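# Move mint tin from drawer to desk, close drawer

## Task

Lift the mint tin out of the open drawer and set it down on the desk, then push that drawer fully shut with all its other contents left inside. Every cabinet must stay roughly where it was. The robot must not topple or finish leaning. The result has to hold by itself, not because the robot is still pressing on anything.

## Robot and tools

Robot: TidyBot++, a mobile base 0.54 m long, 0.50 m wide and 0.38 m tall on four driven casters. It carries one seven-joint arm with a two-finger gripper. The shoulder sits 0.12 m ahead of the base centre and 0.68 m above the floor. Link lengths are 0.42 m upper arm, 0.31 m forearm and 0.31 m hand (wrist to hand point). The arm begins folded with the hand pointing down, reaching up to 0.08 m past the base front. Cameras: base_camera is a 644x364 pinhole. wrist_camera is a 644x476 fisheye looking along the hand.

Frames: the base frame has its origin on the floor below the base centre, x forward, y left, z up. hand_pose uses this frame. It is the point midway between the finger pads; its own z axis runs out along the fingers, and the fingers close along its y axis. The odometry frame is the base frame as it was when the scene began. base_odometry comes from wheel rotation, so slipping shows up as travel, and it drifts a few cm and degrees over many moves. Heading is positive to the left, range -3.142 to 3.142. base_tilt is in degrees, forward and right positive when leaning that way, with a fixed bias near 1 degree.

execute_actions: "actions" is a list holding one action or none; an empty list only reports state and images. "cameras" lists "base_camera", "wrist_camera" or "all". Leaving it out, null or ["all"] gives every camera; [] gives none. The "pictures" line gives the image order. An action may contain "base", "joints" and "speeds". Its motions start together but may finish at different times.
- base: exactly one key, a relative offset measured from where the base last reported itself. translate_m in metres, forward positive, -2 to 2. strafe_m in metres, left positive, -2 to 2. rotate_rad in radians, counter-clockwise from above positive, -6.3 to 6.3.
- joints: absolute targets keyed by name, angles in radians. joint_1_rad, any angle, turns the whole arm about vertical; positive is clockwise from above, the reverse of rotate_rad. joint_2_rad shoulder, -2.249 to 2.249. joint_3_rad, any angle, twists the upper arm. joint_4_rad elbow, -2.579 to 2.579. joint_5_rad, any angle, twists the forearm. joint_6_rad wrist, -2.099 to 2.099. joint_7_rad, any angle, twists the hand; pointing down, positive is counter-clockwise from above, and at 1.57 the fingers open toward the robot's left and right. gripper_pos is a fraction, 0 fully open to 1 fully closed. Tolerances: ±0.039 for joints 1 to 4, ±0.056 for joints 5 to 7, ±0.03 for the gripper. Any-angle joints go the short way, so send steps under half a turn. Omitted joints or base may keep pushing toward an old target.
- speeds: lower top speeds for this action only. translate_m and strafe_m take 0.05 to 0.5 m/s; rotate_rad takes 0.1 to 1.57 rad/s. The maximum is the default. A base move needing over 8.667 s at its cap is refused, and no action runs beyond 15 s. Unknown keys or out-of-range numbers reject the whole call and nothing moves.

Arm geometry: with joint_1_rad = 0, joint_3_rad = 3.14 and joint_5_rad = 0, the arm stays in the base's x-z plane. Tilt from vertical (forward positive) is joint_2_rad for the upper arm, joint_2_rad - joint_4_rad for the forearm, and that minus joint_6_rad for the hand. Forward reach from the shoulder is the sum of length*sin(tilt); height above it is the sum of length*cos(tilt). A downward-pointing hand reaches about 0.94 m high at most, and only near the base. Gripper gap is about 85*(1 - gripper_pos) mm. Closed fingertips stick out about 20 mm beyond the hand point.

wait: "seconds", 0 to 10. It commands nothing and returns state and images. zoom_image: "camera" (base_camera or wrist_camera) and "region" [x0, y0, x1, y1] in pixels of that camera's latest full image, top-left origin, at most 504 by 504. finished_scene: "scene", the integer number of the current scene. It ends the scene permanently and reports success, so check first that everything is stable.

Result lines: base_status and joint_status say how each motion ended. "done" for the base means the wheels turned the full amount, even if slipping left it short. "off_target" means it stopped away from the target and may still push. After "contact_stop" or "time_out" the old target is dropped and it holds in place. "joint command not followed" with a "cause:" line means arm targets were withheld, usually to prevent self-collision; joints then read "not_followed" and may be retried later. For the gripper at 1, "done" means nothing is held, and "off_target" means something is gripped. on_its_own lists motion you did not command. motor_effort gives percent of maximum, with the peak of the last action in brackets. "ARM HIT" means the arm struck the base or itself. "limit_stop_at_motor_heat" means resend that target. A reported stop cancels the later motion calls in the same reply.

Cautions: friction leaves joints a little off target. To fix this, send each joint its last command plus (wanted minus read), not the same target again. Held objects make the arm sag; never command a joint to the angle it reads while holding something. Moving the base while the arm is caught on something about 0.8 m or higher can tip the robot; sideways force on a raised hand can lift wheels. Back off or retract the arm to right a lean. A blocked base keeps shoving until it times out. Torque faults (joints 1 to 4 at 104.5 N m, 5 to 7 at 51.3 N m) freeze the arm and gripper for 10 s, often because the base drove the arm into something. Holding loads heats motors: MOTOR HOT warns from 60 °C, and at 75 °C an OVER-TEMPERATURE FAULT lets the arm sink. The robot keeps acting on the last command while you think. Avoid dropping the tin, slamming the drawer, hard hits and knocking things over. Loose objects may occasionally be nudged by outside pushes. Fast, short robot motion is preferred.

Each tool is called after ">>>" as name([rows], argument=value, ...), one row to a line, values as JSON.

## Session

>>> execute_actions(actions=[])

Scene clock: 0.00 s.
base_odometry: x=+0.000 y=+0.000 heading=+0.000 (m, m, rad; odometry frame)
base_tilt: forward=+0.3 right=+0.0 (deg)
base_status: not commanded
joint_positions: joint_1_rad=+0.046 joint_2_rad=-0.344 joint_3_rad=+3.198 joint_4_rad=-2.542 joint_5_rad=-0.041 joint_6_rad=-0.902 joint_7_rad=+1.628 gripper_pos=+0.000
joint_status: not commanded
motor_effort: joint_1_rad=+0 joint_2_rad=-2 joint_3_rad=+0 joint_4_rad=+17 joint_5_rad=-2 joint_6_rad=+2 joint_7_rad=-1 (%)
hand_pose: x=+0.2459 y=+0.0007 z=+0.5829 quat_wxyz=(-0.024, +0.999, -0.033, +0.022) (m; base frame)
pictures: base_camera, wrist_camera
Images, in order (width x height): base_camera 644x364, wrist_camera 644x476.

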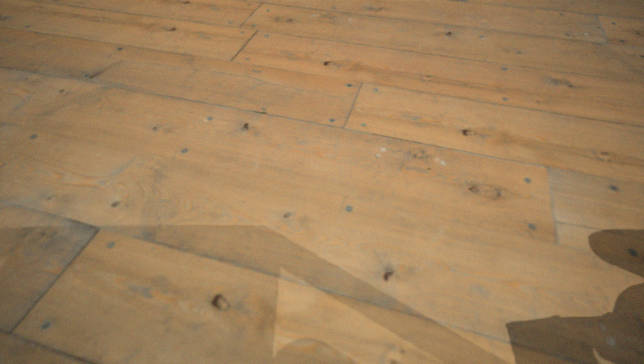

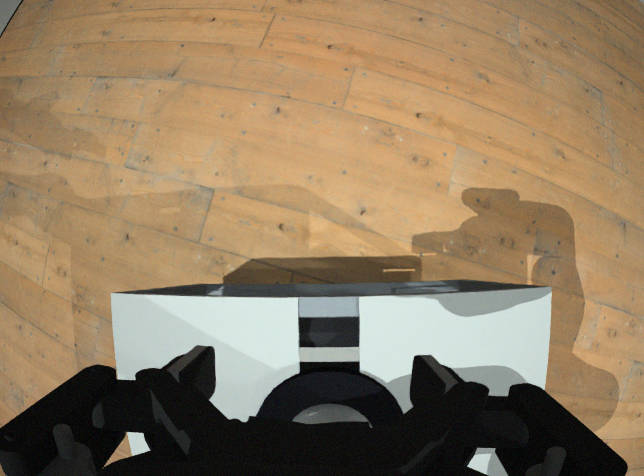

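>>> execute_actions([
  {"base":{"rotate_rad":1.57}},
])

Scene clock: 2.37 s.
base_odometry: x=+0.000 y=+0.000 heading=+1.569 (m, m, rad; odometry frame)
base_tilt: forward=+0.3 right=+0.1 (deg)
base_status: done
joint_positions: joint_1_rad=+0.046 joint_2_rad=-0.344 joint_3_rad=+3.198 joint_4_rad=-2.542 joint_5_rad=-0.041 joint_6_rad=-0.902 joint_7_rad=+1.628 gripper_pos=+0.000
joint_status: not commanded
motor_effort: joint_1_rad=+0(1) joint_2_rad=-1(1) joint_3_rad=-1(1) joint_4_rad=+14(14) joint_5_rad=-1(1) joint_6_rad=+1(1) joint_7_rad=+0(0) (%)
hand_pose: x=+0.2459 y=+0.0007 z=+0.5829 quat_wxyz=(-0.024, +0.999, -0.033, +0.022) (m; base frame)
pictures: base_camera, wrist_camera
Images, in order (width x height): base_camera 644x364, wrist_camera 644x476.

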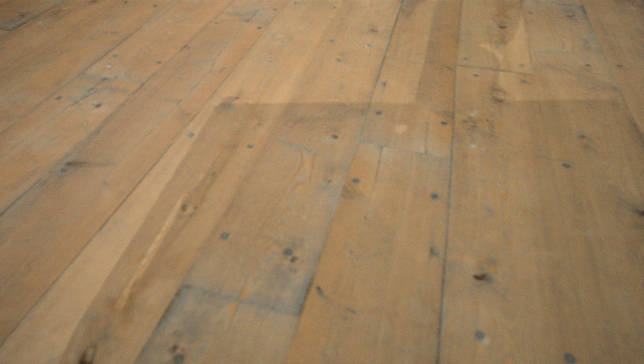

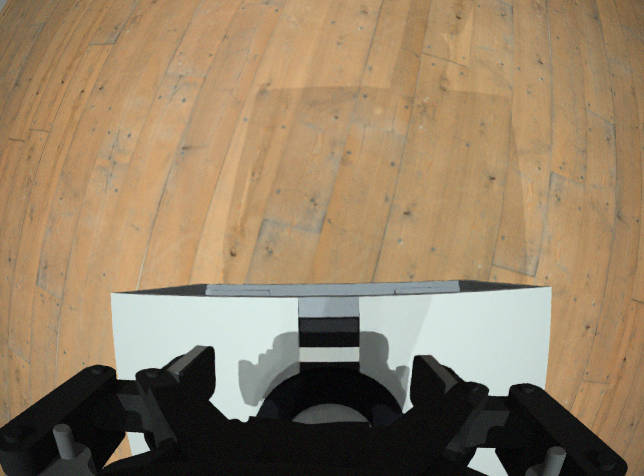

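>>> execute_actions([
  {"joints":{"joint_6_rad":0.3}},
], cameras=["wrist_camera"])

Scene clock: 3.97 s.
base_odometry: x=+0.000 y=+0.000 heading=+1.569 (m, m, rad; odometry frame)
base_tilt: forward=+0.4 right=+0.0 (deg)
base_status: not commanded
joint_positions: joint_1_rad=+0.046 joint_2_rad=-0.344 joint_3_rad=+3.198 joint_4_rad=-2.541 joint_5_rad=-0.041 joint_6_rad=+0.286 joint_7_rad=+1.628 gripper_pos=+0.000
joint_status: all done
motor_effort: joint_1_rad=+1(0) joint_2_rad=-6(6) joint_3_rad=+0(0) joint_4_rad=+18(18) joint_5_rad=+0(1) joint_6_rad=+9(8) joint_7_rad=+0(0) (%)
hand_pose: x=+0.5236 y=-0.0445 z=+0.7898 quat_wxyz=(+0.031, +0.816, -0.042, +0.576) (m; base frame)
pictures: wrist_camera
Images, in order (width x height): wrist_camera 644x476.

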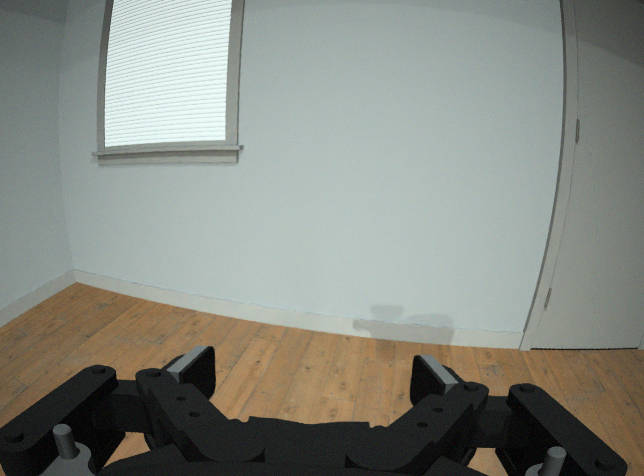

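>>> execute_actions([
  {"base":{"rotate_rad":-3.14}},
], cameras=["wrist_camera"])

Scene clock: 7.43 s.
base_odometry: x=+0.000 y=+0.000 heading=-1.570 (m, m, rad; odometry frame)
base_tilt: forward=+0.3 right=+0.0 (deg)
base_status: done
joint_positions: joint_1_rad=+0.046 joint_2_rad=-0.344 joint_3_rad=+3.198 joint_4_rad=-2.541 joint_5_rad=-0.041 joint_6_rad=+0.286 joint_7_rad=+1.628 gripper_pos=+0.000
joint_status: not commanded
motor_effort: joint_1_rad=+0(1) joint_2_rad=-6(7) joint_3_rad=+0(1) joint_4_rad=+18(18) joint_5_rad=+0(0) joint_6_rad=+8(9) joint_7_rad=+0(1) (%)
hand_pose: x=+0.5236 y=-0.0442 z=+0.7898 quat_wxyz=(+0.031, +0.816, -0.042, +0.576) (m; base frame)
pictures: wrist_camera
Images, in order (width x height): wrist_camera 644x476.

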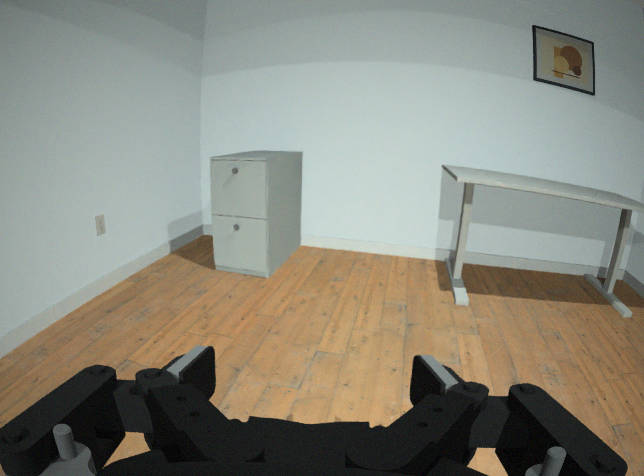

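>>> execute_actions([
  {"base":{"rotate_rad":-1.2}},
], cameras=["wrist_camera"])

Scene clock: 9.70 s.
base_odometry: x=+0.000 y=+0.000 heading=-2.768 (m, m, rad; odometry frame)
base_tilt: forward=+0.3 right=+0.0 (deg)
base_status: done
joint_positions: joint_1_rad=+0.046 joint_2_rad=-0.344 joint_3_rad=+3.198 joint_4_rad=-2.541 joint_5_rad=-0.041 joint_6_rad=+0.286 joint_7_rad=+1.628 gripper_pos=+0.000
joint_status: not commanded
motor_effort: joint_1_rad=+0(1) joint_2_rad=-6(6) joint_3_rad=+0(1) joint_4_rad=+19(18) joint_5_rad=+1(0) joint_6_rad=+9(9) joint_7_rad=-1(0) (%)
hand_pose: x=+0.5236 y=-0.0445 z=+0.7898 quat_wxyz=(+0.031, +0.816, -0.042, +0.576) (m; base frame)
pictures: wrist_camera
Images, in order (width x height): wrist_camera 644x476.

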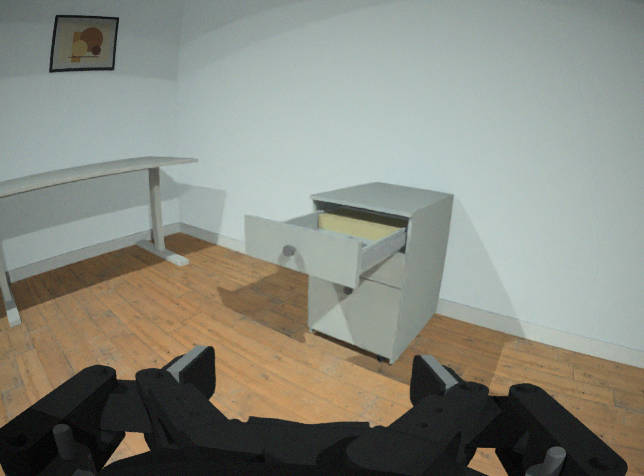

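>>> execute_actions([
  {"base":{"translate_m":0.5},"joints":{"joint_6_rad":0.0}},
])

Scene clock: 12.27 s.
base_odometry: x=-0.466 y=-0.182 heading=-2.769 (m, m, rad; odometry frame)
base_tilt: forward=+0.3 right=+0.0 (deg)
base_status: done
joint_positions: joint_1_rad=+0.046 joint_2_rad=-0.342 joint_3_rad=+3.198 joint_4_rad=-2.548 joint_5_rad=-0.041 joint_6_rad=+0.013 joint_7_rad=+1.628 gripper_pos=+0.000
joint_status: all done
motor_effort: joint_1_rad=+0(0) joint_2_rad=-5(8) joint_3_rad=+0(1) joint_4_rad=+17(20) joint_5_rad=+0(1) joint_6_rad=+8(9) joint_7_rad=+0(1) (%)
hand_pose: x=+0.4828 y=-0.0355 z=+0.7103 quat_wxyz=(+0.018, +0.889, -0.041, +0.456) (m; base frame)
pictures: base_camera, wrist_camera
Images, in order (width x height): base_camera 644x364, wrist_camera 644x476.

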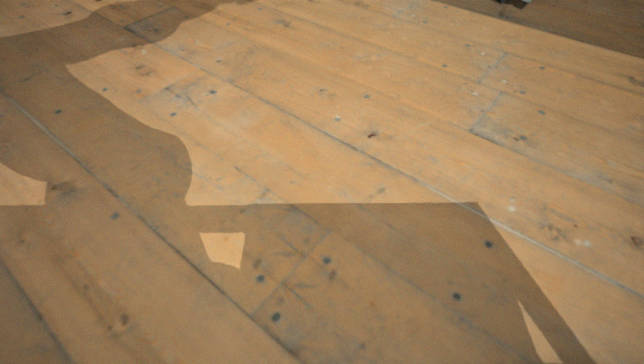

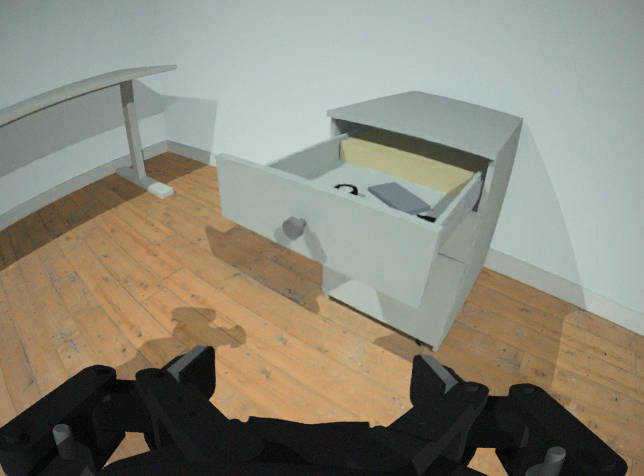

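>>> execute_actions([
  {"base":{"strafe_m":0.5}},
], cameras=[])

>>> execute_actions([
  {"base":{"rotate_rad":-0.6}},
])

Scene clock: 14.77 s.
base_odometry: x=-0.284 y=-0.648 heading=-2.769 (m, m, rad; odometry frame)
base_tilt: forward=+0.3 right=+0.1 (deg)
base_status: done
joint_positions: joint_1_rad=+0.046 joint_2_rad=-0.342 joint_3_rad=+3.198 joint_4_rad=-2.548 joint_5_rad=-0.041 joint_6_rad=+0.013 joint_7_rad=+1.628 gripper_pos=+0.000
joint_status: not commanded
motor_effort: joint_1_rad=+0(0) joint_2_rad=-5(6) joint_3_rad=+0(2) joint_4_rad=+18(18) joint_5_rad=+0(0) joint_6_rad=+8(8) joint_7_rad=+0(1) (%)
hand_pose: x=+0.4828 y=-0.0354 z=+0.7103 quat_wxyz=(+0.018, +0.889, -0.041, +0.456) (m; base frame)
pictures: none
No camera images: the call's "cameras" was empty. Leave "cameras" out to get every camera's image.

Scene clock: 16.30 s.
base_odometry: x=-0.284 y=-0.648 heading=+2.915 (m, m, rad; odometry frame)
base_tilt: forward=+0.3 right=+0.1 (deg)
base_status: done
joint_positions: joint_1_rad=+0.046 joint_2_rad=-0.342 joint_3_rad=+3.198 joint_4_rad=-2.548 joint_5_rad=-0.041 joint_6_rad=+0.013 joint_7_rad=+1.628 gripper_pos=+0.000
joint_status: not commanded
motor_effort: joint_1_rad=+0(1) joint_2_rad=-5(6) joint_3_rad=+0(0) joint_4_rad=+18(18) joint_5_rad=-1(0) joint_6_rad=+8(8) joint_7_rad=+0(0) (%)
hand_pose: x=+0.4828 y=-0.0355 z=+0.7103 quat_wxyz=(+0.018, +0.889, -0.041, +0.456) (m; base frame)
pictures: base_camera, wrist_camera
Images, in order (width x height): base_camera 644x364, wrist_camera 644x476.

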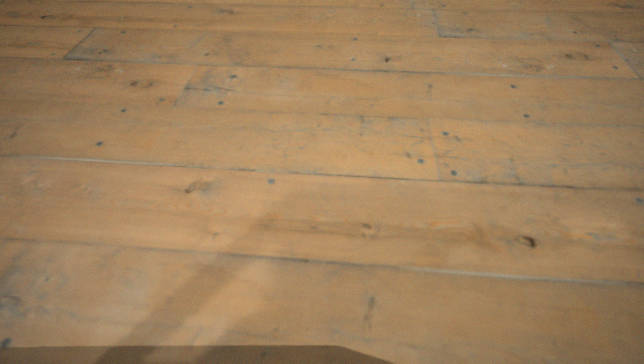

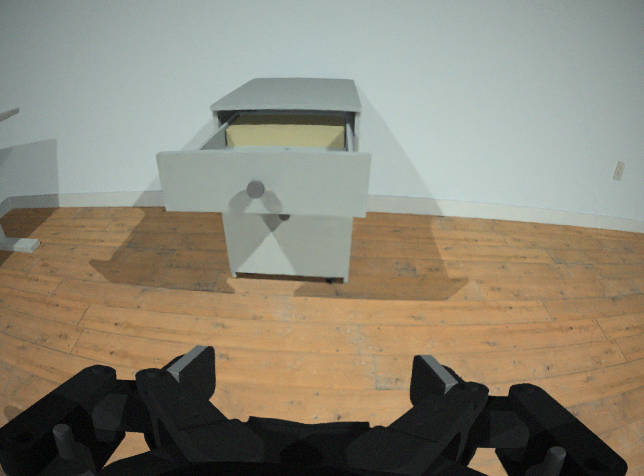

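>>> execute_actions([
  {"base":{"strafe_m":0.1}},
], cameras=[])

>>> execute_actions([
  {"base":{"translate_m":0.4},"joints":{"joint_1_rad":0,"joint_3_rad":3.14,"joint_5_rad":0,"joint_7_rad":1.57,"joint_2_rad":0.0,"joint_4_rad":-2.0,"joint_6_rad":-0.6}},
])

Scene clock: 17.77 s.
base_odometry: x=-0.307 y=-0.745 heading=+2.914 (m, m, rad; odometry frame)
base_tilt: forward=+0.3 right=+0.0 (deg)
base_status: done
joint_positions: joint_1_rad=+0.046 joint_2_rad=-0.342 joint_3_rad=+3.198 joint_4_rad=-2.548 joint_5_rad=-0.041 joint_6_rad=+0.013 joint_7_rad=+1.628 gripper_pos=+0.000
joint_status: not commanded
motor_effort: joint_1_rad=+0(0) joint_2_rad=-5(6) joint_3_rad=+0(1) joint_4_rad=+18(18) joint_5_rad=-1(0) joint_6_rad=+8(8) joint_7_rad=-1(1) (%)
hand_pose: x=+0.4828 y=-0.0354 z=+0.7103 quat_wxyz=(+0.018, +0.889, -0.041, +0.456) (m; base frame)
pictures: none
No camera images: the call's "cameras" was empty. Leave "cameras" out to get every camera's image.

Scene clock: 19.83 s.
base_odometry: x=-0.697 y=-0.655 heading=+2.914 (m, m, rad; odometry frame)
base_tilt: forward=+0.3 right=+0.0 (deg)
base_status: done
joint_positions: joint_1_rad=+0.014 joint_2_rad=+0.002 joint_3_rad=+3.153 joint_4_rad=-2.012 joint_5_rad=-0.022 joint_6_rad=-0.566 joint_7_rad=+1.605 gripper_pos=+0.000
joint_status: all done
motor_effort: joint_1_rad=+0(1) joint_2_rad=-18(20) joint_3_rad=+0(0) joint_4_rad=+18(19) joint_5_rad=+0(0) joint_6_rad=+6(8) joint_7_rad=-1(1) (%)
hand_pose: x=+0.5699 y=-0.0063 z=+0.7045 quat_wxyz=(+0.000, +0.961, -0.003, +0.278) (m; base frame)
pictures: base_camera, wrist_camera
Images, in order (width x height): base_camera 644x364, wrist_camera 644x476.

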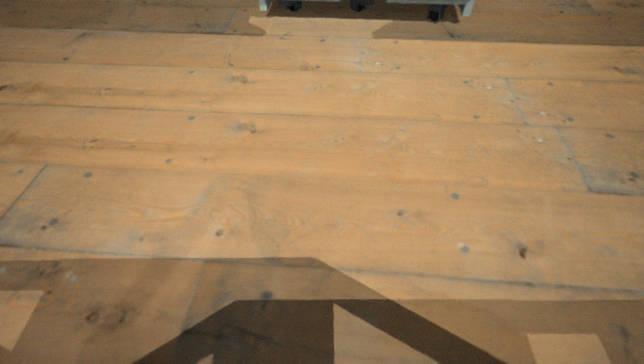

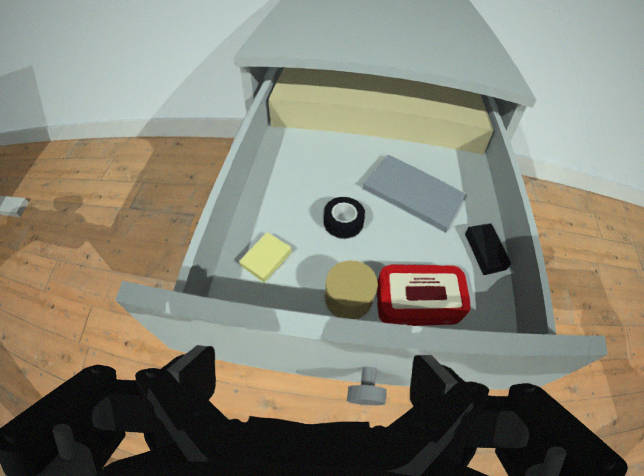

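>>> execute_actions([
  {"base":{"strafe_m":-0.12},"joints":{"joint_7_rad":0.0,"joint_2_rad":0.651,"joint_4_rad":-1.094,"joint_6_rad":-1.396}},
])

Scene clock: 22.43 s.
base_odometry: x=-0.670 y=-0.538 heading=+2.915 (m, m, rad; odometry frame)
base_tilt: forward=+0.3 right=+0.0 (deg)
base_status: done
joint_positions: joint_1_rad=+0.007 joint_2_rad=+0.646 joint_3_rad=+3.146 joint_4_rad=-1.111 joint_5_rad=-0.019 joint_6_rad=-1.362 joint_7_rad=+0.032 gripper_pos=+0.000
joint_status: all done
motor_effort: joint_1_rad=+1(2) joint_2_rad=-41(42) joint_3_rad=-1(2) joint_4_rad=+16(18) joint_5_rad=+0(1) joint_6_rad=+1(6) joint_7_rad=-1(0) (%)
hand_pose: x=+0.6885 y=+0.0011 z=+0.6483 quat_wxyz=(-0.014, +0.713, -0.701, +0.003) (m; base frame)
pictures: base_camera, wrist_camera
Images, in order (width x height): base_camera 644x364, wrist_camera 644x476.

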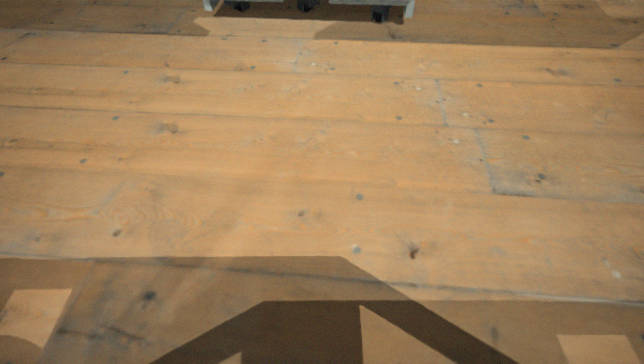

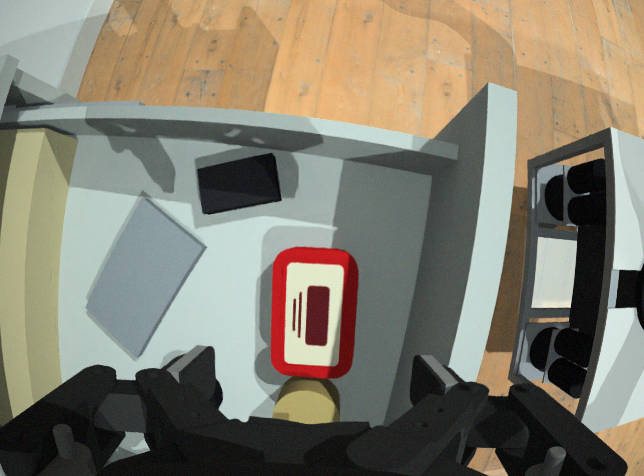

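>>> execute_actions([
  {"joints":{"joint_2_rad":0.705,"joint_4_rad":-1.22,"joint_6_rad":-1.238}},
], cameras=["wrist_camera"])

Scene clock: 23.97 s.
base_odometry: x=-0.670 y=-0.538 heading=+2.915 (m, m, rad; odometry frame)
base_tilt: forward=+0.4 right=+0.1 (deg)
base_status: not commanded
joint_positions: joint_1_rad=+0.007 joint_2_rad=+0.699 joint_3_rad=+3.146 joint_4_rad=-1.208 joint_5_rad=-0.019 joint_6_rad=-1.266 joint_7_rad=+0.032 gripper_pos=+0.000
joint_status: all done
motor_effort: joint_1_rad=+0(1) joint_2_rad=-40(44) joint_3_rad=-1(2) joint_4_rad=+14(17) joint_5_rad=-1(1) joint_6_rad=+0(2) joint_7_rad=+0(0) (%)
hand_pose: x=+0.6768 y=+0.0009 z=+0.5893 quat_wxyz=(+0.005, +0.712, -0.702, -0.016) (m; base frame)
pictures: wrist_camera
Images, in order (width x height): wrist_camera 644x476.

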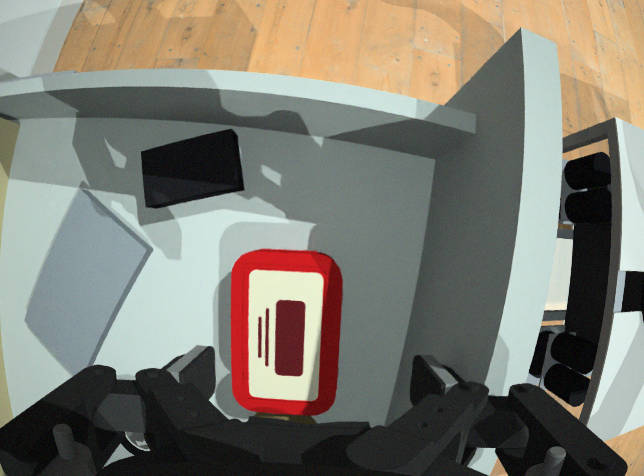

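>>> execute_actions([
  {"joints":{"joint_2_rad":0.82,"joint_4_rad":-1.244,"joint_6_rad":-1.078}},
], cameras=["wrist_camera"])

Scene clock: 25.23 s.
base_odometry: x=-0.670 y=-0.538 heading=+2.915 (m, m, rad; odometry frame)
base_tilt: forward=+0.3 right=+0.0 (deg)
base_status: not commanded
joint_positions: joint_1_rad=+0.007 joint_2_rad=+0.703 joint_3_rad=+3.146 joint_4_rad=-1.205 joint_5_rad=-0.011 joint_6_rad=-1.135 joint_7_rad=+0.032 gripper_pos=+0.000
joint_status: joint_2_rad off_target (ended at +0.703, target +0.820); joint_4_rad off_target (ended at -1.205, target -1.244); joint_6_rad off_target (ended at -1.135, target -1.078)
motor_effort: joint_1_rad=-2(3) joint_2_rad=-20(40) joint_3_rad=-2(2) joint_4_rad=+7(15) joint_5_rad=-2(1) joint_6_rad=+5(9) joint_7_rad=-1(1) (%)
hand_pose: x=+0.7187 y=-0.0020 z=+0.5892 quat_wxyz=(-0.037, +0.712, -0.700, +0.033) (m; base frame)
pictures: wrist_camera
Images, in order (width x height): wrist_camera 644x476.

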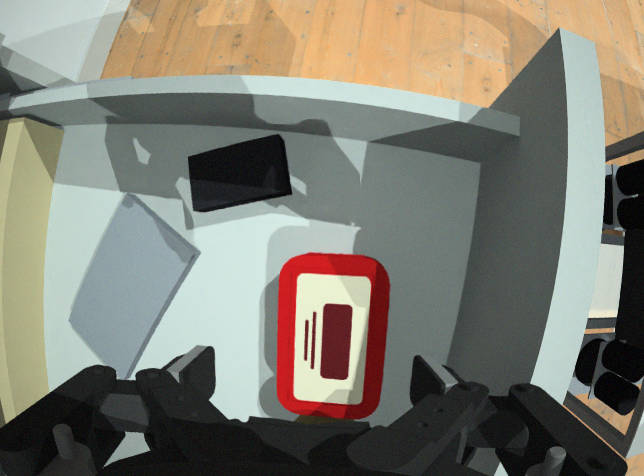

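>>> execute_actions([
  {"joints":{"joint_2_rad":0.70,"joint_4_rad":-1.205,"joint_6_rad":-1.15,"gripper_pos":1}},
], cameras=["wrist_camera"])

Scene clock: 26.50 s.
base_odometry: x=-0.670 y=-0.538 heading=+2.915 (m, m, rad; odometry frame)
base_tilt: forward=+0.4 right=+0.1 (deg)
base_status: not commanded
joint_positions: joint_1_rad=+0.004 joint_2_rad=+0.706 joint_3_rad=+3.145 joint_4_rad=-1.205 joint_5_rad=-0.006 joint_6_rad=-1.135 joint_7_rad=+0.032 gripper_pos=+0.999
joint_status: all done
motor_effort: joint_1_rad=+1(3) joint_2_rad=-42(44) joint_3_rad=+0(2) joint_4_rad=+16(16) joint_5_rad=+0(3) joint_6_rad=+1(9) joint_7_rad=+0(1) (%)
hand_pose: x=+0.7184 y=-0.0009 z=+0.5872 quat_wxyz=(-0.035, +0.715, -0.698, +0.034) (m; base frame)
pictures: wrist_camera
Images, in order (width x height): wrist_camera 644x476.

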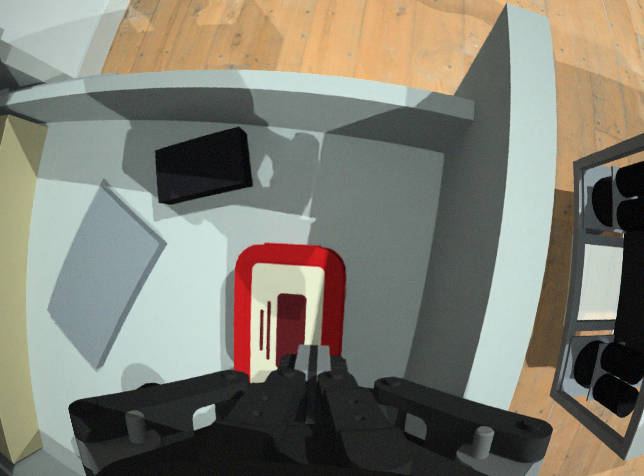

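>>> execute_actions([
  {"joints":{"joint_2_rad":0.694,"joint_4_rad":-1.114,"joint_6_rad":-1.333,"joint_7_rad":1.57}},
], cameras=["wrist_camera"])

Scene clock: 29.73 s.
base_odometry: x=-0.670 y=-0.538 heading=+2.915 (m, m, rad; odometry frame)
base_tilt: forward=+0.4 right=+0.0 (deg)
base_status: not commanded
joint_positions: joint_1_rad=+0.004 joint_2_rad=+0.706 joint_3_rad=+3.145 joint_4_rad=-1.130 joint_5_rad=-0.006 joint_6_rad=-1.300 joint_7_rad=+1.554 gripper_pos=+0.999
joint_status: all done
motor_effort: joint_1_rad=+1(1) joint_2_rad=-42(43) joint_3_rad=-1(0) joint_4_rad=+16(17) joint_5_rad=+0(0) joint_6_rad=+1(1) joint_7_rad=+0(2) (%)
hand_pose: x=+0.6972 y=-0.0006 z=+0.6085 quat_wxyz=(-0.002, +1.000, -0.012, +0.003) (m; base frame)
pictures: wrist_camera
Images, in order (width x height): wrist_camera 644x476.

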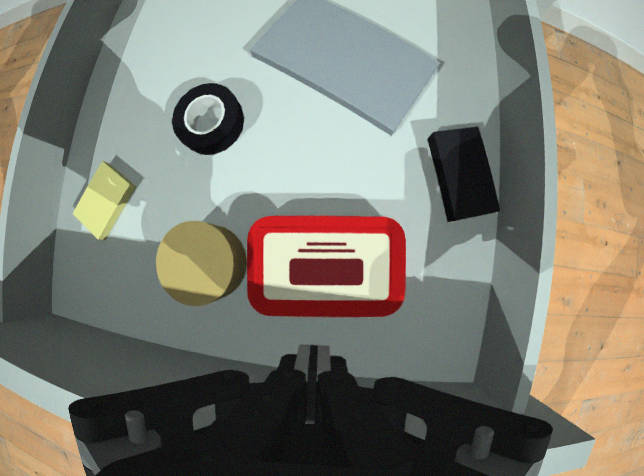

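>>> execute_actions([
  {"joints":{"joint_2_rad":0.774,"joint_4_rad":-1.267,"joint_6_rad":-1.101}},
], cameras=["wrist_camera"])

Scene clock: 31.13 s.
base_odometry: x=-0.670 y=-0.538 heading=+2.915 (m, m, rad; odometry frame)
base_tilt: forward=+0.4 right=+0.1 (deg)
base_status: not commanded
joint_positions: joint_1_rad=+0.004 joint_2_rad=+0.767 joint_3_rad=+3.145 joint_4_rad=-1.255 joint_5_rad=-0.006 joint_6_rad=-1.134 joint_7_rad=+1.554 gripper_pos=+0.999
joint_status: all done
motor_effort: joint_1_rad=+0(0) joint_2_rad=-42(47) joint_3_rad=-1(2) joint_4_rad=+14(16) joint_5_rad=+0(1) joint_6_rad=+1(3) joint_7_rad=+0(0) (%)
hand_pose: x=+0.6891 y=-0.0007 z=+0.5361 quat_wxyz=(-0.001, +1.000, -0.013, -0.008) (m; base frame)
pictures: wrist_camera
Images, in order (width x height): wrist_camera 644x476.

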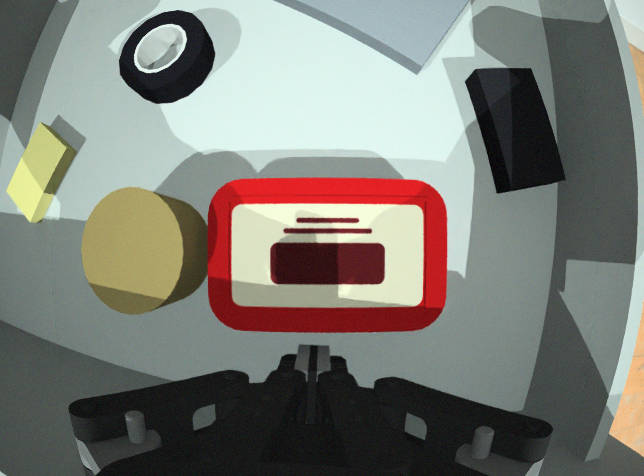

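>>> execute_actions([
  {"joints":{"joint_2_rad":0.869,"joint_4_rad":-0.77,"joint_6_rad":-1.502}},
], cameras=[])

>>> execute_actions([
  {"joints":{"joint_7_rad":0,"gripper_pos":0}},
], cameras=["wrist_camera"])

Scene clock: 33.37 s.
base_odometry: x=-0.670 y=-0.538 heading=+2.915 (m, m, rad; odometry frame)
base_tilt: forward=+0.4 right=+0.1 (deg)
base_status: not commanded
joint_positions: joint_1_rad=+0.004 joint_2_rad=+0.856 joint_3_rad=+3.145 joint_4_rad=-0.784 joint_5_rad=-0.006 joint_6_rad=-1.468 joint_7_rad=+1.554 gripper_pos=+0.999
joint_status: all done
motor_effort: joint_1_rad=+0(1) joint_2_rad=-47(47) joint_3_rad=+0(1) joint_4_rad=+16(17) joint_5_rad=-1(1) joint_6_rad=+1(1) joint_7_rad=-1(0) (%)
hand_pose: x=+0.7607 y=-0.0007 z=+0.6246 quat_wxyz=(-0.002, +1.000, -0.012, +0.017) (m; base frame)
pictures: none
No camera images: the call's "cameras" was empty. Leave "cameras" out to get every camera's image.

Scene clock: 35.13 s.
base_odometry: x=-0.670 y=-0.538 heading=+2.915 (m, m, rad; odometry frame)
base_tilt: forward=+0.3 right=+0.0 (deg)
base_status: not commanded
joint_positions: joint_1_rad=+0.004 joint_2_rad=+0.857 joint_3_rad=+3.145 joint_4_rad=-0.784 joint_5_rad=-0.006 joint_6_rad=-1.468 joint_7_rad=+0.016 gripper_pos=+0.000
joint_status: all done
motor_effort: joint_1_rad=+0(1) joint_2_rad=-47(47) joint_3_rad=+0(0) joint_4_rad=+16(16) joint_5_rad=-1(1) joint_6_rad=+1(1) joint_7_rad=+0(0) (%)
hand_pose: x=+0.7607 y=-0.0007 z=+0.6242 quat_wxyz=(-0.013, +0.711, -0.703, +0.011) (m; base frame)
pictures: wrist_camera
Images, in order (width x height): wrist_camera 644x476.

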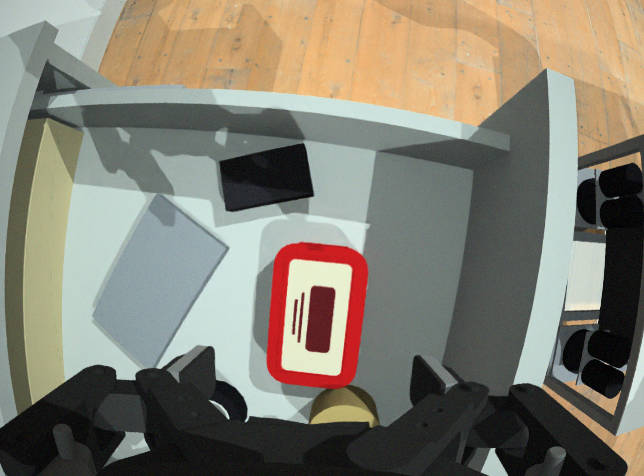

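Centered in x. Descend.

>>> execute_actions([
  {"joints":{"joint_2_rad":0.968,"joint_4_rad":-0.99,"joint_6_rad":-1.215}},
], cameras=["wrist_camera"])

Scene clock: 36.67 s.
base_odometry: x=-0.670 y=-0.538 heading=+2.915 (m, m, rad; odometry frame)
base_tilt: forward=+0.4 right=+0.1 (deg)
base_status: not commanded
joint_positions: joint_1_rad=+0.004 joint_2_rad=+0.929 joint_3_rad=+3.145 joint_4_rad=-0.962 joint_5_rad=-0.006 joint_6_rad=-1.241 joint_7_rad=+0.016 gripper_pos=+0.000
joint_status: all done
motor_effort: joint_1_rad=+0(1) joint_2_rad=-39(51) joint_3_rad=-1(1) joint_4_rad=+11(15) joint_5_rad=+0(1) joint_6_rad=+0(5) joint_7_rad=-1(0) (%)
hand_pose: x=+0.7571 y=-0.0009 z=+0.5231 quat_wxyz=(-0.004, +0.710, -0.704, +0.002) (m; base frame)
pictures: wrist_camera
Images, in order (width x height): wrist_camera 644x476.

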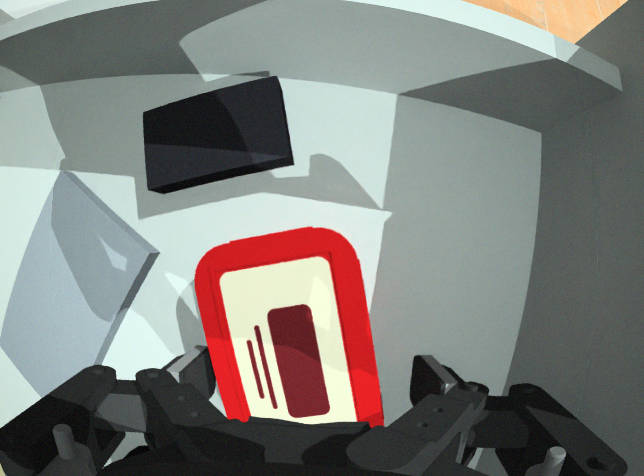

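Tin is between the fingers, touching down. Close.

>>> execute_actions([
  {"joints":{"gripper_pos":1}},
], cameras=[])

>>> execute_actions([
  {"joints":{"joint_2_rad":0.5,"joint_4_rad":-1.0,"joint_6_rad":-1.64}},
])

Scene clock: 37.93 s.
base_odometry: x=-0.670 y=-0.538 heading=+2.915 (m, m, rad; odometry frame)
base_tilt: forward=+0.3 right=+0.0 (deg)
base_status: not commanded
joint_positions: joint_1_rad=+0.006 joint_2_rad=+0.914 joint_3_rad=+3.145 joint_4_rad=-0.967 joint_5_rad=-0.005 joint_6_rad=-1.240 joint_7_rad=+0.016 gripper_pos=+0.343
joint_status: gripper_pos off_target (ended at +0.343, target +1.000)
motor_effort: joint_1_rad=+0(3) joint_2_rad=-38(43) joint_3_rad=-1(4) joint_4_rad=+11(15) joint_5_rad=-2(3) joint_6_rad=+2(7) joint_7_rad=-1(1) (%)
hand_pose: x=+0.7578 y=-0.0021 z=+0.5315 quat_wxyz=(-0.008, +0.710, -0.704, +0.006) (m; base frame)
pictures: none
No camera images: the call's "cameras" was empty. Leave "cameras" out to get every camera's image.

Scene clock: 39.87 s.
base_odometry: x=-0.670 y=-0.538 heading=+2.915 (m, m, rad; odometry frame)
base_tilt: forward=+0.3 right=+0.1 (deg)
base_status: not commanded
joint_positions: joint_1_rad=+0.006 joint_2_rad=+0.501 joint_3_rad=+3.145 joint_4_rad=-0.989 joint_5_rad=-0.005 joint_6_rad=-1.610 joint_7_rad=+0.016 gripper_pos=+0.345
joint_status: all done
motor_effort: joint_1_rad=+0(1) joint_2_rad=-37(56) joint_3_rad=+0(2) joint_4_rad=+17(17) joint_5_rad=-1(0) joint_6_rad=+1(4) joint_7_rad=+0(0) (%)
hand_pose: x=+0.6476 y=-0.0011 z=+0.7652 quat_wxyz=(-0.016, +0.710, -0.704, +0.014) (m; base frame)
pictures: base_camera, wrist_camera
Images, in order (width x height): base_camera 644x364, wrist_camera 644x476.

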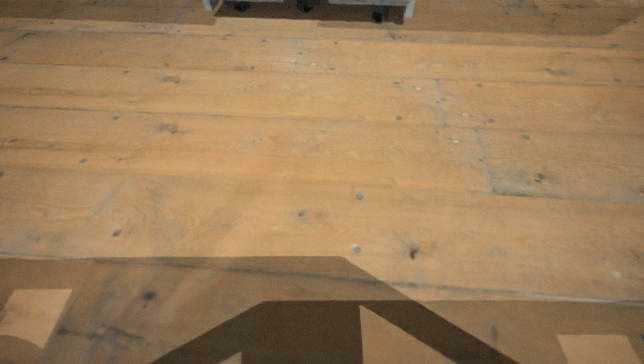

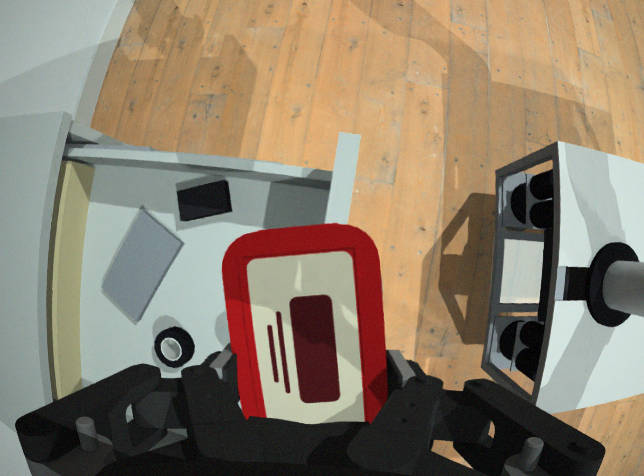

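>>> execute_actions([
  {"joints":{"joint_1_rad":-1.57,"joint_2_rad":0.3,"joint_4_rad":-1.0,"joint_6_rad":-1.5}},
], cameras=["wrist_camera"])

Scene clock: 45.20 s.
base_odometry: x=-0.670 y=-0.538 heading=+2.915 (m, m, rad; odometry frame)
base_tilt: forward=+0.3 right=+0.0 (deg)
base_status: not commanded
joint_positions: joint_1_rad=-1.565 joint_2_rad=+0.316 joint_3_rad=+3.141 joint_4_rad=-0.989 joint_5_rad=-0.005 joint_6_rad=-1.536 joint_7_rad=+0.016 gripper_pos=+0.345
joint_status: all done
motor_effort: joint_1_rad=+0(3) joint_2_rad=-31(39) joint_3_rad=-1(2) joint_4_rad=+18(18) joint_5_rad=-1(1) joint_6_rad=+3(4) joint_7_rad=+0(0) (%)
hand_pose: x=+0.1189 y=+0.5263 z=+0.8669 quat_wxyz=(-0.149, +0.989, +0.006, -0.001) (m; base frame)
pictures: wrist_camera
Images, in order (width x height): wrist_camera 644x476.

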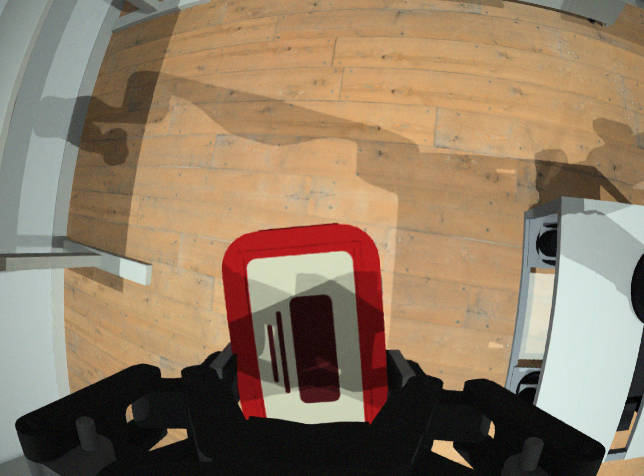

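>>> execute_actions([
  {"base":{"strafe_m":0.6}},
], cameras=[])

>>> execute_actions([
  {"base":{"translate_m":-0.25}},
], cameras=["wrist_camera"])

Scene clock: 48.27 s.
base_odometry: x=-0.804 y=-1.123 heading=+2.915 (m, m, rad; odometry frame)
base_tilt: forward=+0.3 right=+0.0 (deg)
base_status: done
joint_positions: joint_1_rad=-1.565 joint_2_rad=+0.309 joint_3_rad=+3.141 joint_4_rad=-0.992 joint_5_rad=-0.005 joint_6_rad=-1.530 joint_7_rad=+0.016 gripper_pos=+0.345
joint_status: not commanded
motor_effort: joint_1_rad=+1(1) joint_2_rad=-30(34) joint_3_rad=+0(1) joint_4_rad=+18(20) joint_5_rad=+0(0) joint_6_rad=+4(4) joint_7_rad=+0(0) (%)
hand_pose: x=+0.1189 y=+0.5262 z=+0.8700 quat_wxyz=(-0.155, +0.988, +0.006, -0.001) (m; base frame)
pictures: none
No camera images: the call's "cameras" was empty. Leave "cameras" out to get every camera's image.

Scene clock: 49.97 s.
base_odometry: x=-0.560 y=-1.179 heading=+2.915 (m, m, rad; odometry frame)
base_tilt: forward=+0.2 right=-0.1 (deg)
base_status: done
joint_positions: joint_1_rad=-1.573 joint_2_rad=+0.309 joint_3_rad=+3.140 joint_4_rad=-0.992 joint_5_rad=-0.005 joint_6_rad=-1.530 joint_7_rad=+0.016 gripper_pos=+0.345
joint_status: not commanded
motor_effort: joint_1_rad=+0(3) joint_2_rad=-31(34) joint_3_rad=+0(1) joint_4_rad=+18(19) joint_5_rad=+0(1) joint_6_rad=+3(4) joint_7_rad=+0(0) (%)
hand_pose: x=+0.1139 y=+0.5262 z=+0.8700 quat_wxyz=(-0.155, +0.988, +0.010, -0.002) (m; base frame)
pictures: wrist_camera
Images, in order (width x height): wrist_camera 644x476.

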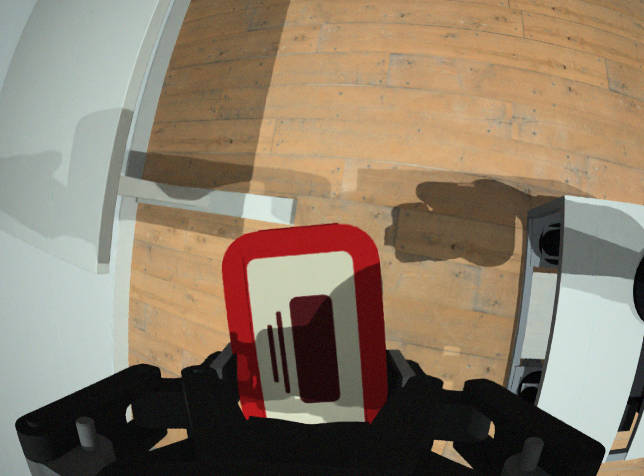

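>>> execute_actions([
  {"base":{"translate_m":-0.3},"joints":{"joint_2_rad":0.8,"joint_4_rad":-0.5,"joint_6_rad":-1.1}},
], cameras=["wrist_camera"])

Scene clock: 52.40 s.
base_odometry: x=-0.268 y=-1.247 heading=+2.915 (m, m, rad; odometry frame)
base_tilt: forward=+0.3 right=+0.0 (deg)
base_status: done
joint_positions: joint_1_rad=-1.576 joint_2_rad=+0.812 joint_3_rad=+3.140 joint_4_rad=-0.520 joint_5_rad=-0.005 joint_6_rad=-1.136 joint_7_rad=+0.016 gripper_pos=+0.345
joint_status: all done
motor_effort: joint_1_rad=+1(4) joint_2_rad=-50(54) joint_3_rad=+0(1) joint_4_rad=+20(19) joint_5_rad=+0(1) joint_6_rad=+6(7) joint_7_rad=+0(0) (%)
hand_pose: x=+0.1113 y=+0.8049 z=+0.8024 quat_wxyz=(-0.330, +0.944, +0.010, -0.002) (m; base frame)
pictures: wrist_camera
Images, in order (width x height): wrist_camera 644x476.

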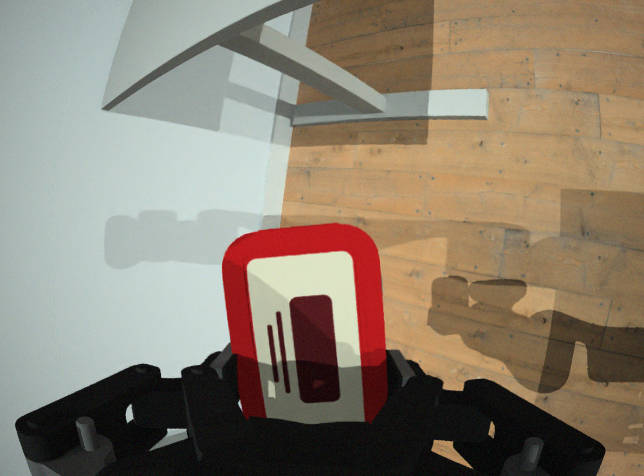

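>>> execute_actions([
  {"base":{"translate_m":0.8},"joints":{"joint_2_rad":0.7}},
], cameras=["wrist_camera"])

Scene clock: 71.80 s.
base_odometry: x=-1.047 y=-1.067 heading=+2.915 (m, m, rad; odometry frame)
base_tilt: forward=+0.3 right=+0.1 (deg)
base_status: done
joint_positions: joint_1_rad=-1.567 joint_2_rad=+0.703 joint_3_rad=+3.140 joint_4_rad=-0.510 joint_5_rad=-0.005 joint_6_rad=-1.133 joint_7_rad=+0.016 gripper_pos=+0.345
joint_status: all done
motor_effort: joint_1_rad=+0(4) joint_2_rad=-47(55) joint_3_rad=+0(2) joint_4_rad=+20(21) joint_5_rad=+0(0) joint_6_rad=+7(7) joint_7_rad=+0(1) (%)
hand_pose: x=+0.1184 y=+0.7888 z=+0.8956 quat_wxyz=(-0.388, +0.922, +0.006, +0.001) (m; base frame)
pictures: wrist_camera
Images, in order (width x height): wrist_camera 644x476.

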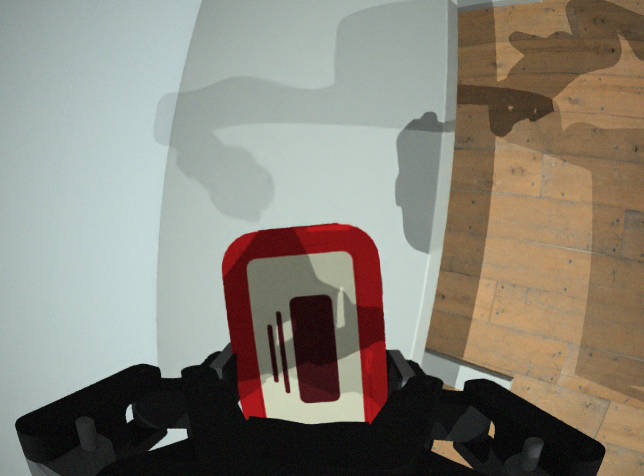

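>>> execute_actions([
  {"base":{"strafe_m":0.15}},
], cameras=[])

>>> execute_actions([
  {"joints":{"joint_2_rad":0.85}},
])

Scene clock: 73.50 s.
base_odometry: x=-1.082 y=-1.214 heading=+2.914 (m, m, rad; odometry frame)
base_tilt: forward=+0.2 right=+0.0 (deg)
base_status: done
joint_positions: joint_1_rad=-1.567 joint_2_rad=+0.711 joint_3_rad=+3.140 joint_4_rad=-0.510 joint_5_rad=-0.005 joint_6_rad=-1.132 joint_7_rad=+0.016 gripper_pos=+0.345
joint_status: not commanded
motor_effort: joint_1_rad=+0(1) joint_2_rad=-47(50) joint_3_rad=-1(1) joint_4_rad=+20(21) joint_5_rad=+0(0) joint_6_rad=+7(8) joint_7_rad=+0(0) (%)
hand_pose: x=+0.1184 y=+0.7908 z=+0.8894 quat_wxyz=(-0.385, +0.923, +0.006, +0.001) (m; base frame)
pictures: none
No camera images: the call's "cameras" was empty. Leave "cameras" out to get every camera's image.

Scene clock: 75.07 s.
base_odometry: x=-1.082 y=-1.214 heading=+2.914 (m, m, rad; odometry frame)
base_tilt: forward=+0.3 right=+0.0 (deg)
base_status: not commanded
joint_positions: joint_1_rad=-1.567 joint_2_rad=+0.860 joint_3_rad=+3.140 joint_4_rad=-0.508 joint_5_rad=-0.005 joint_6_rad=-1.132 joint_7_rad=+0.016 gripper_pos=+0.345
joint_status: all done
motor_effort: joint_1_rad=+1(1) joint_2_rad=-52(58) joint_3_rad=-1(1) joint_4_rad=+20(22) joint_5_rad=+0(1) joint_6_rad=+6(7) joint_7_rad=-1(0) (%)
hand_pose: x=+0.1185 y=+0.8131 z=+0.7697 quat_wxyz=(-0.315, +0.949, +0.006, +0.000) (m; base frame)
pictures: base_camera, wrist_camera
Images, in order (width x height): base_camera 644x364, wrist_camera 644x476.

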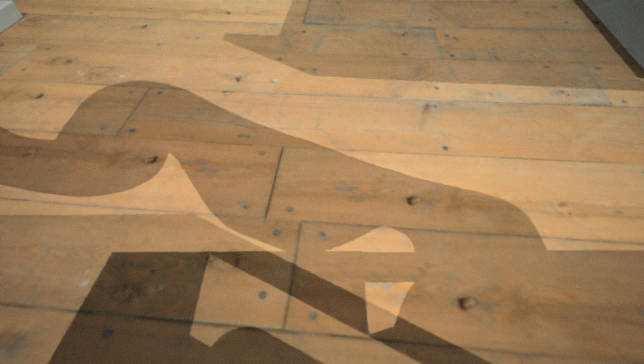

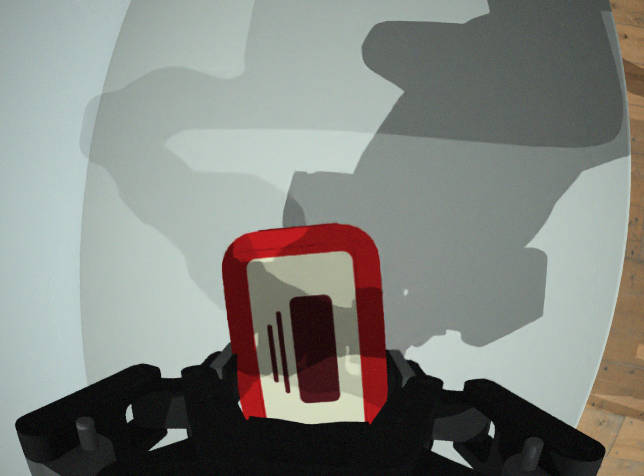

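Well over the desk and close. Release and lift.

>>> execute_actions([
  {"joints":{"gripper_pos":0}},
], cameras=[])

>>> execute_actions([
  {"joints":{"joint_2_rad":0.6}},
], cameras=["wrist_camera"])

Scene clock: 76.30 s.
base_odometry: x=-1.082 y=-1.214 heading=+2.914 (m, m, rad; odometry frame)
base_tilt: forward=+0.3 right=-0.1 (deg)
base_status: not commanded
joint_positions: joint_1_rad=-1.567 joint_2_rad=+0.859 joint_3_rad=+3.140 joint_4_rad=-0.508 joint_5_rad=-0.005 joint_6_rad=-1.132 joint_7_rad=+0.016 gripper_pos=+0.000
joint_status: all done
motor_effort: joint_1_rad=+1(0) joint_2_rad=-50(52) joint_3_rad=-1(1) joint_4_rad=+19(20) joint_5_rad=+0(0) joint_6_rad=+6(6) joint_7_rad=+0(1) (%)
hand_pose: x=+0.1185 y=+0.8130 z=+0.7707 quat_wxyz=(-0.316, +0.949, +0.006, +0.000) (m; base frame)
pictures: none
No camera images: the call's "cameras" was empty. Leave "cameras" out to get every camera's image.

Scene clock: 78.07 s.
base_odometry: x=-1.082 y=-1.214 heading=+2.914 (m, m, rad; odometry frame)
base_tilt: forward=+0.3 right=-0.1 (deg)
base_status: not commanded
joint_positions: joint_1_rad=-1.567 joint_2_rad=+0.599 joint_3_rad=+3.140 joint_4_rad=-0.501 joint_5_rad=-0.005 joint_6_rad=-1.131 joint_7_rad=+0.016 gripper_pos=+0.000
joint_status: all done
motor_effort: joint_1_rad=+0(1) joint_2_rad=-42(55) joint_3_rad=-1(1) joint_4_rad=+19(21) joint_5_rad=-1(0) joint_6_rad=+7(8) joint_7_rad=+0(0) (%)
hand_pose: x=+0.1183 y=+0.7631 z=+0.9812 quat_wxyz=(-0.440, +0.898, +0.006, +0.001) (m; base frame)
pictures: wrist_camera
Images, in order (width x height): wrist_camera 644x476.

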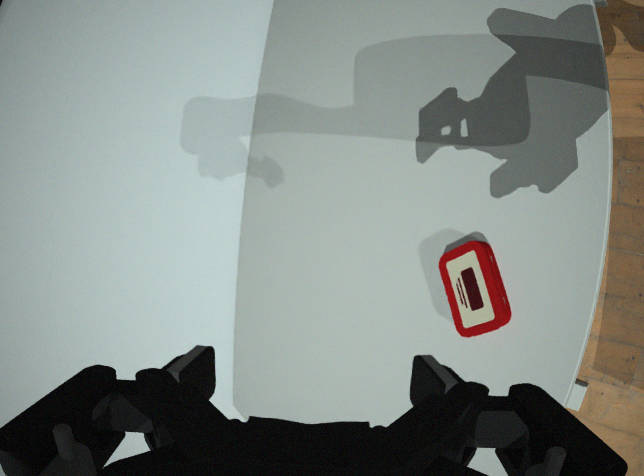

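>>> execute_actions([
  {"base":{"strafe_m":-0.75},"joints":{"joint_1_rad":0,"joint_2_rad":0.0,"joint_4_rad":-1.5,"joint_6_rad":-0.5,"gripper_pos":1}},
], cameras=[])

>>> execute_actions([
  {"base":{"translate_m":-0.65},"joints":{"joint_2_rad":1.2,"joint_4_rad":-1.44,"joint_6_rad":1.07}},
], cameras=["wrist_camera"])

Scene clock: 81.27 s.
base_odometry: x=-0.913 y=-0.483 heading=+2.914 (m, m, rad; odometry frame)
base_tilt: forward=+0.3 right=+0.0 (deg)
base_status: done
joint_positions: joint_1_rad=-0.001 joint_2_rad=+0.012 joint_3_rad=+3.145 joint_4_rad=-1.485 joint_5_rad=-0.005 joint_6_rad=-0.535 joint_7_rad=+0.016 gripper_pos=+0.999
joint_status: all done
motor_effort: joint_1_rad=+1(3) joint_2_rad=-22(46) joint_3_rad=+0(3) joint_4_rad=+21(22) joint_5_rad=-1(1) joint_6_rad=+8(8) joint_7_rad=+0(0) (%)
hand_pose: x=+0.7163 y=+0.0009 z=+0.9875 quat_wxyz=(-0.371, +0.604, -0.598, +0.374) (m; base frame)
pictures: none
No camera images: the call's "cameras" was empty. Leave "cameras" out to get every camera's image.

Scene clock: 83.90 s.
base_odometry: x=-0.279 y=-0.629 heading=+2.914 (m, m, rad; odometry frame)
base_tilt: forward=+0.3 right=+0.0 (deg)
base_status: done
joint_positions: joint_1_rad=+0.006 joint_2_rad=+1.097 joint_3_rad=+3.145 joint_4_rad=-1.375 joint_5_rad=-0.005 joint_6_rad=+1.093 joint_7_rad=+0.016 gripper_pos=+0.999
joint_status: joint_2_rad off_target (ended at +1.097, target +1.200); joint_4_rad off_target (ended at -1.375, target -1.440); the others done
motor_effort: joint_1_rad=-1(3) joint_2_rad=-32(51) joint_3_rad=-1(3) joint_4_rad=+2(21) joint_5_rad=+0(1) joint_6_rad=+1(9) joint_7_rad=+0(0) (%)
hand_pose: x=+0.9941 y=-0.0070 z=+0.6870 quat_wxyz=(-0.538, +0.450, -0.449, +0.553) (m; base frame)
pictures: wrist_camera
Images, in order (width x height): wrist_camera 644x476.

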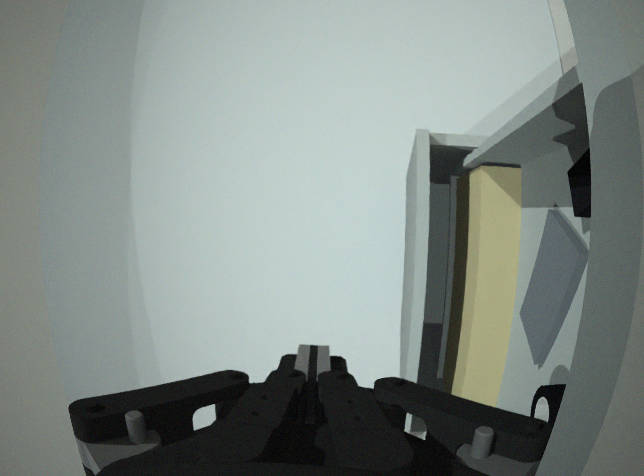

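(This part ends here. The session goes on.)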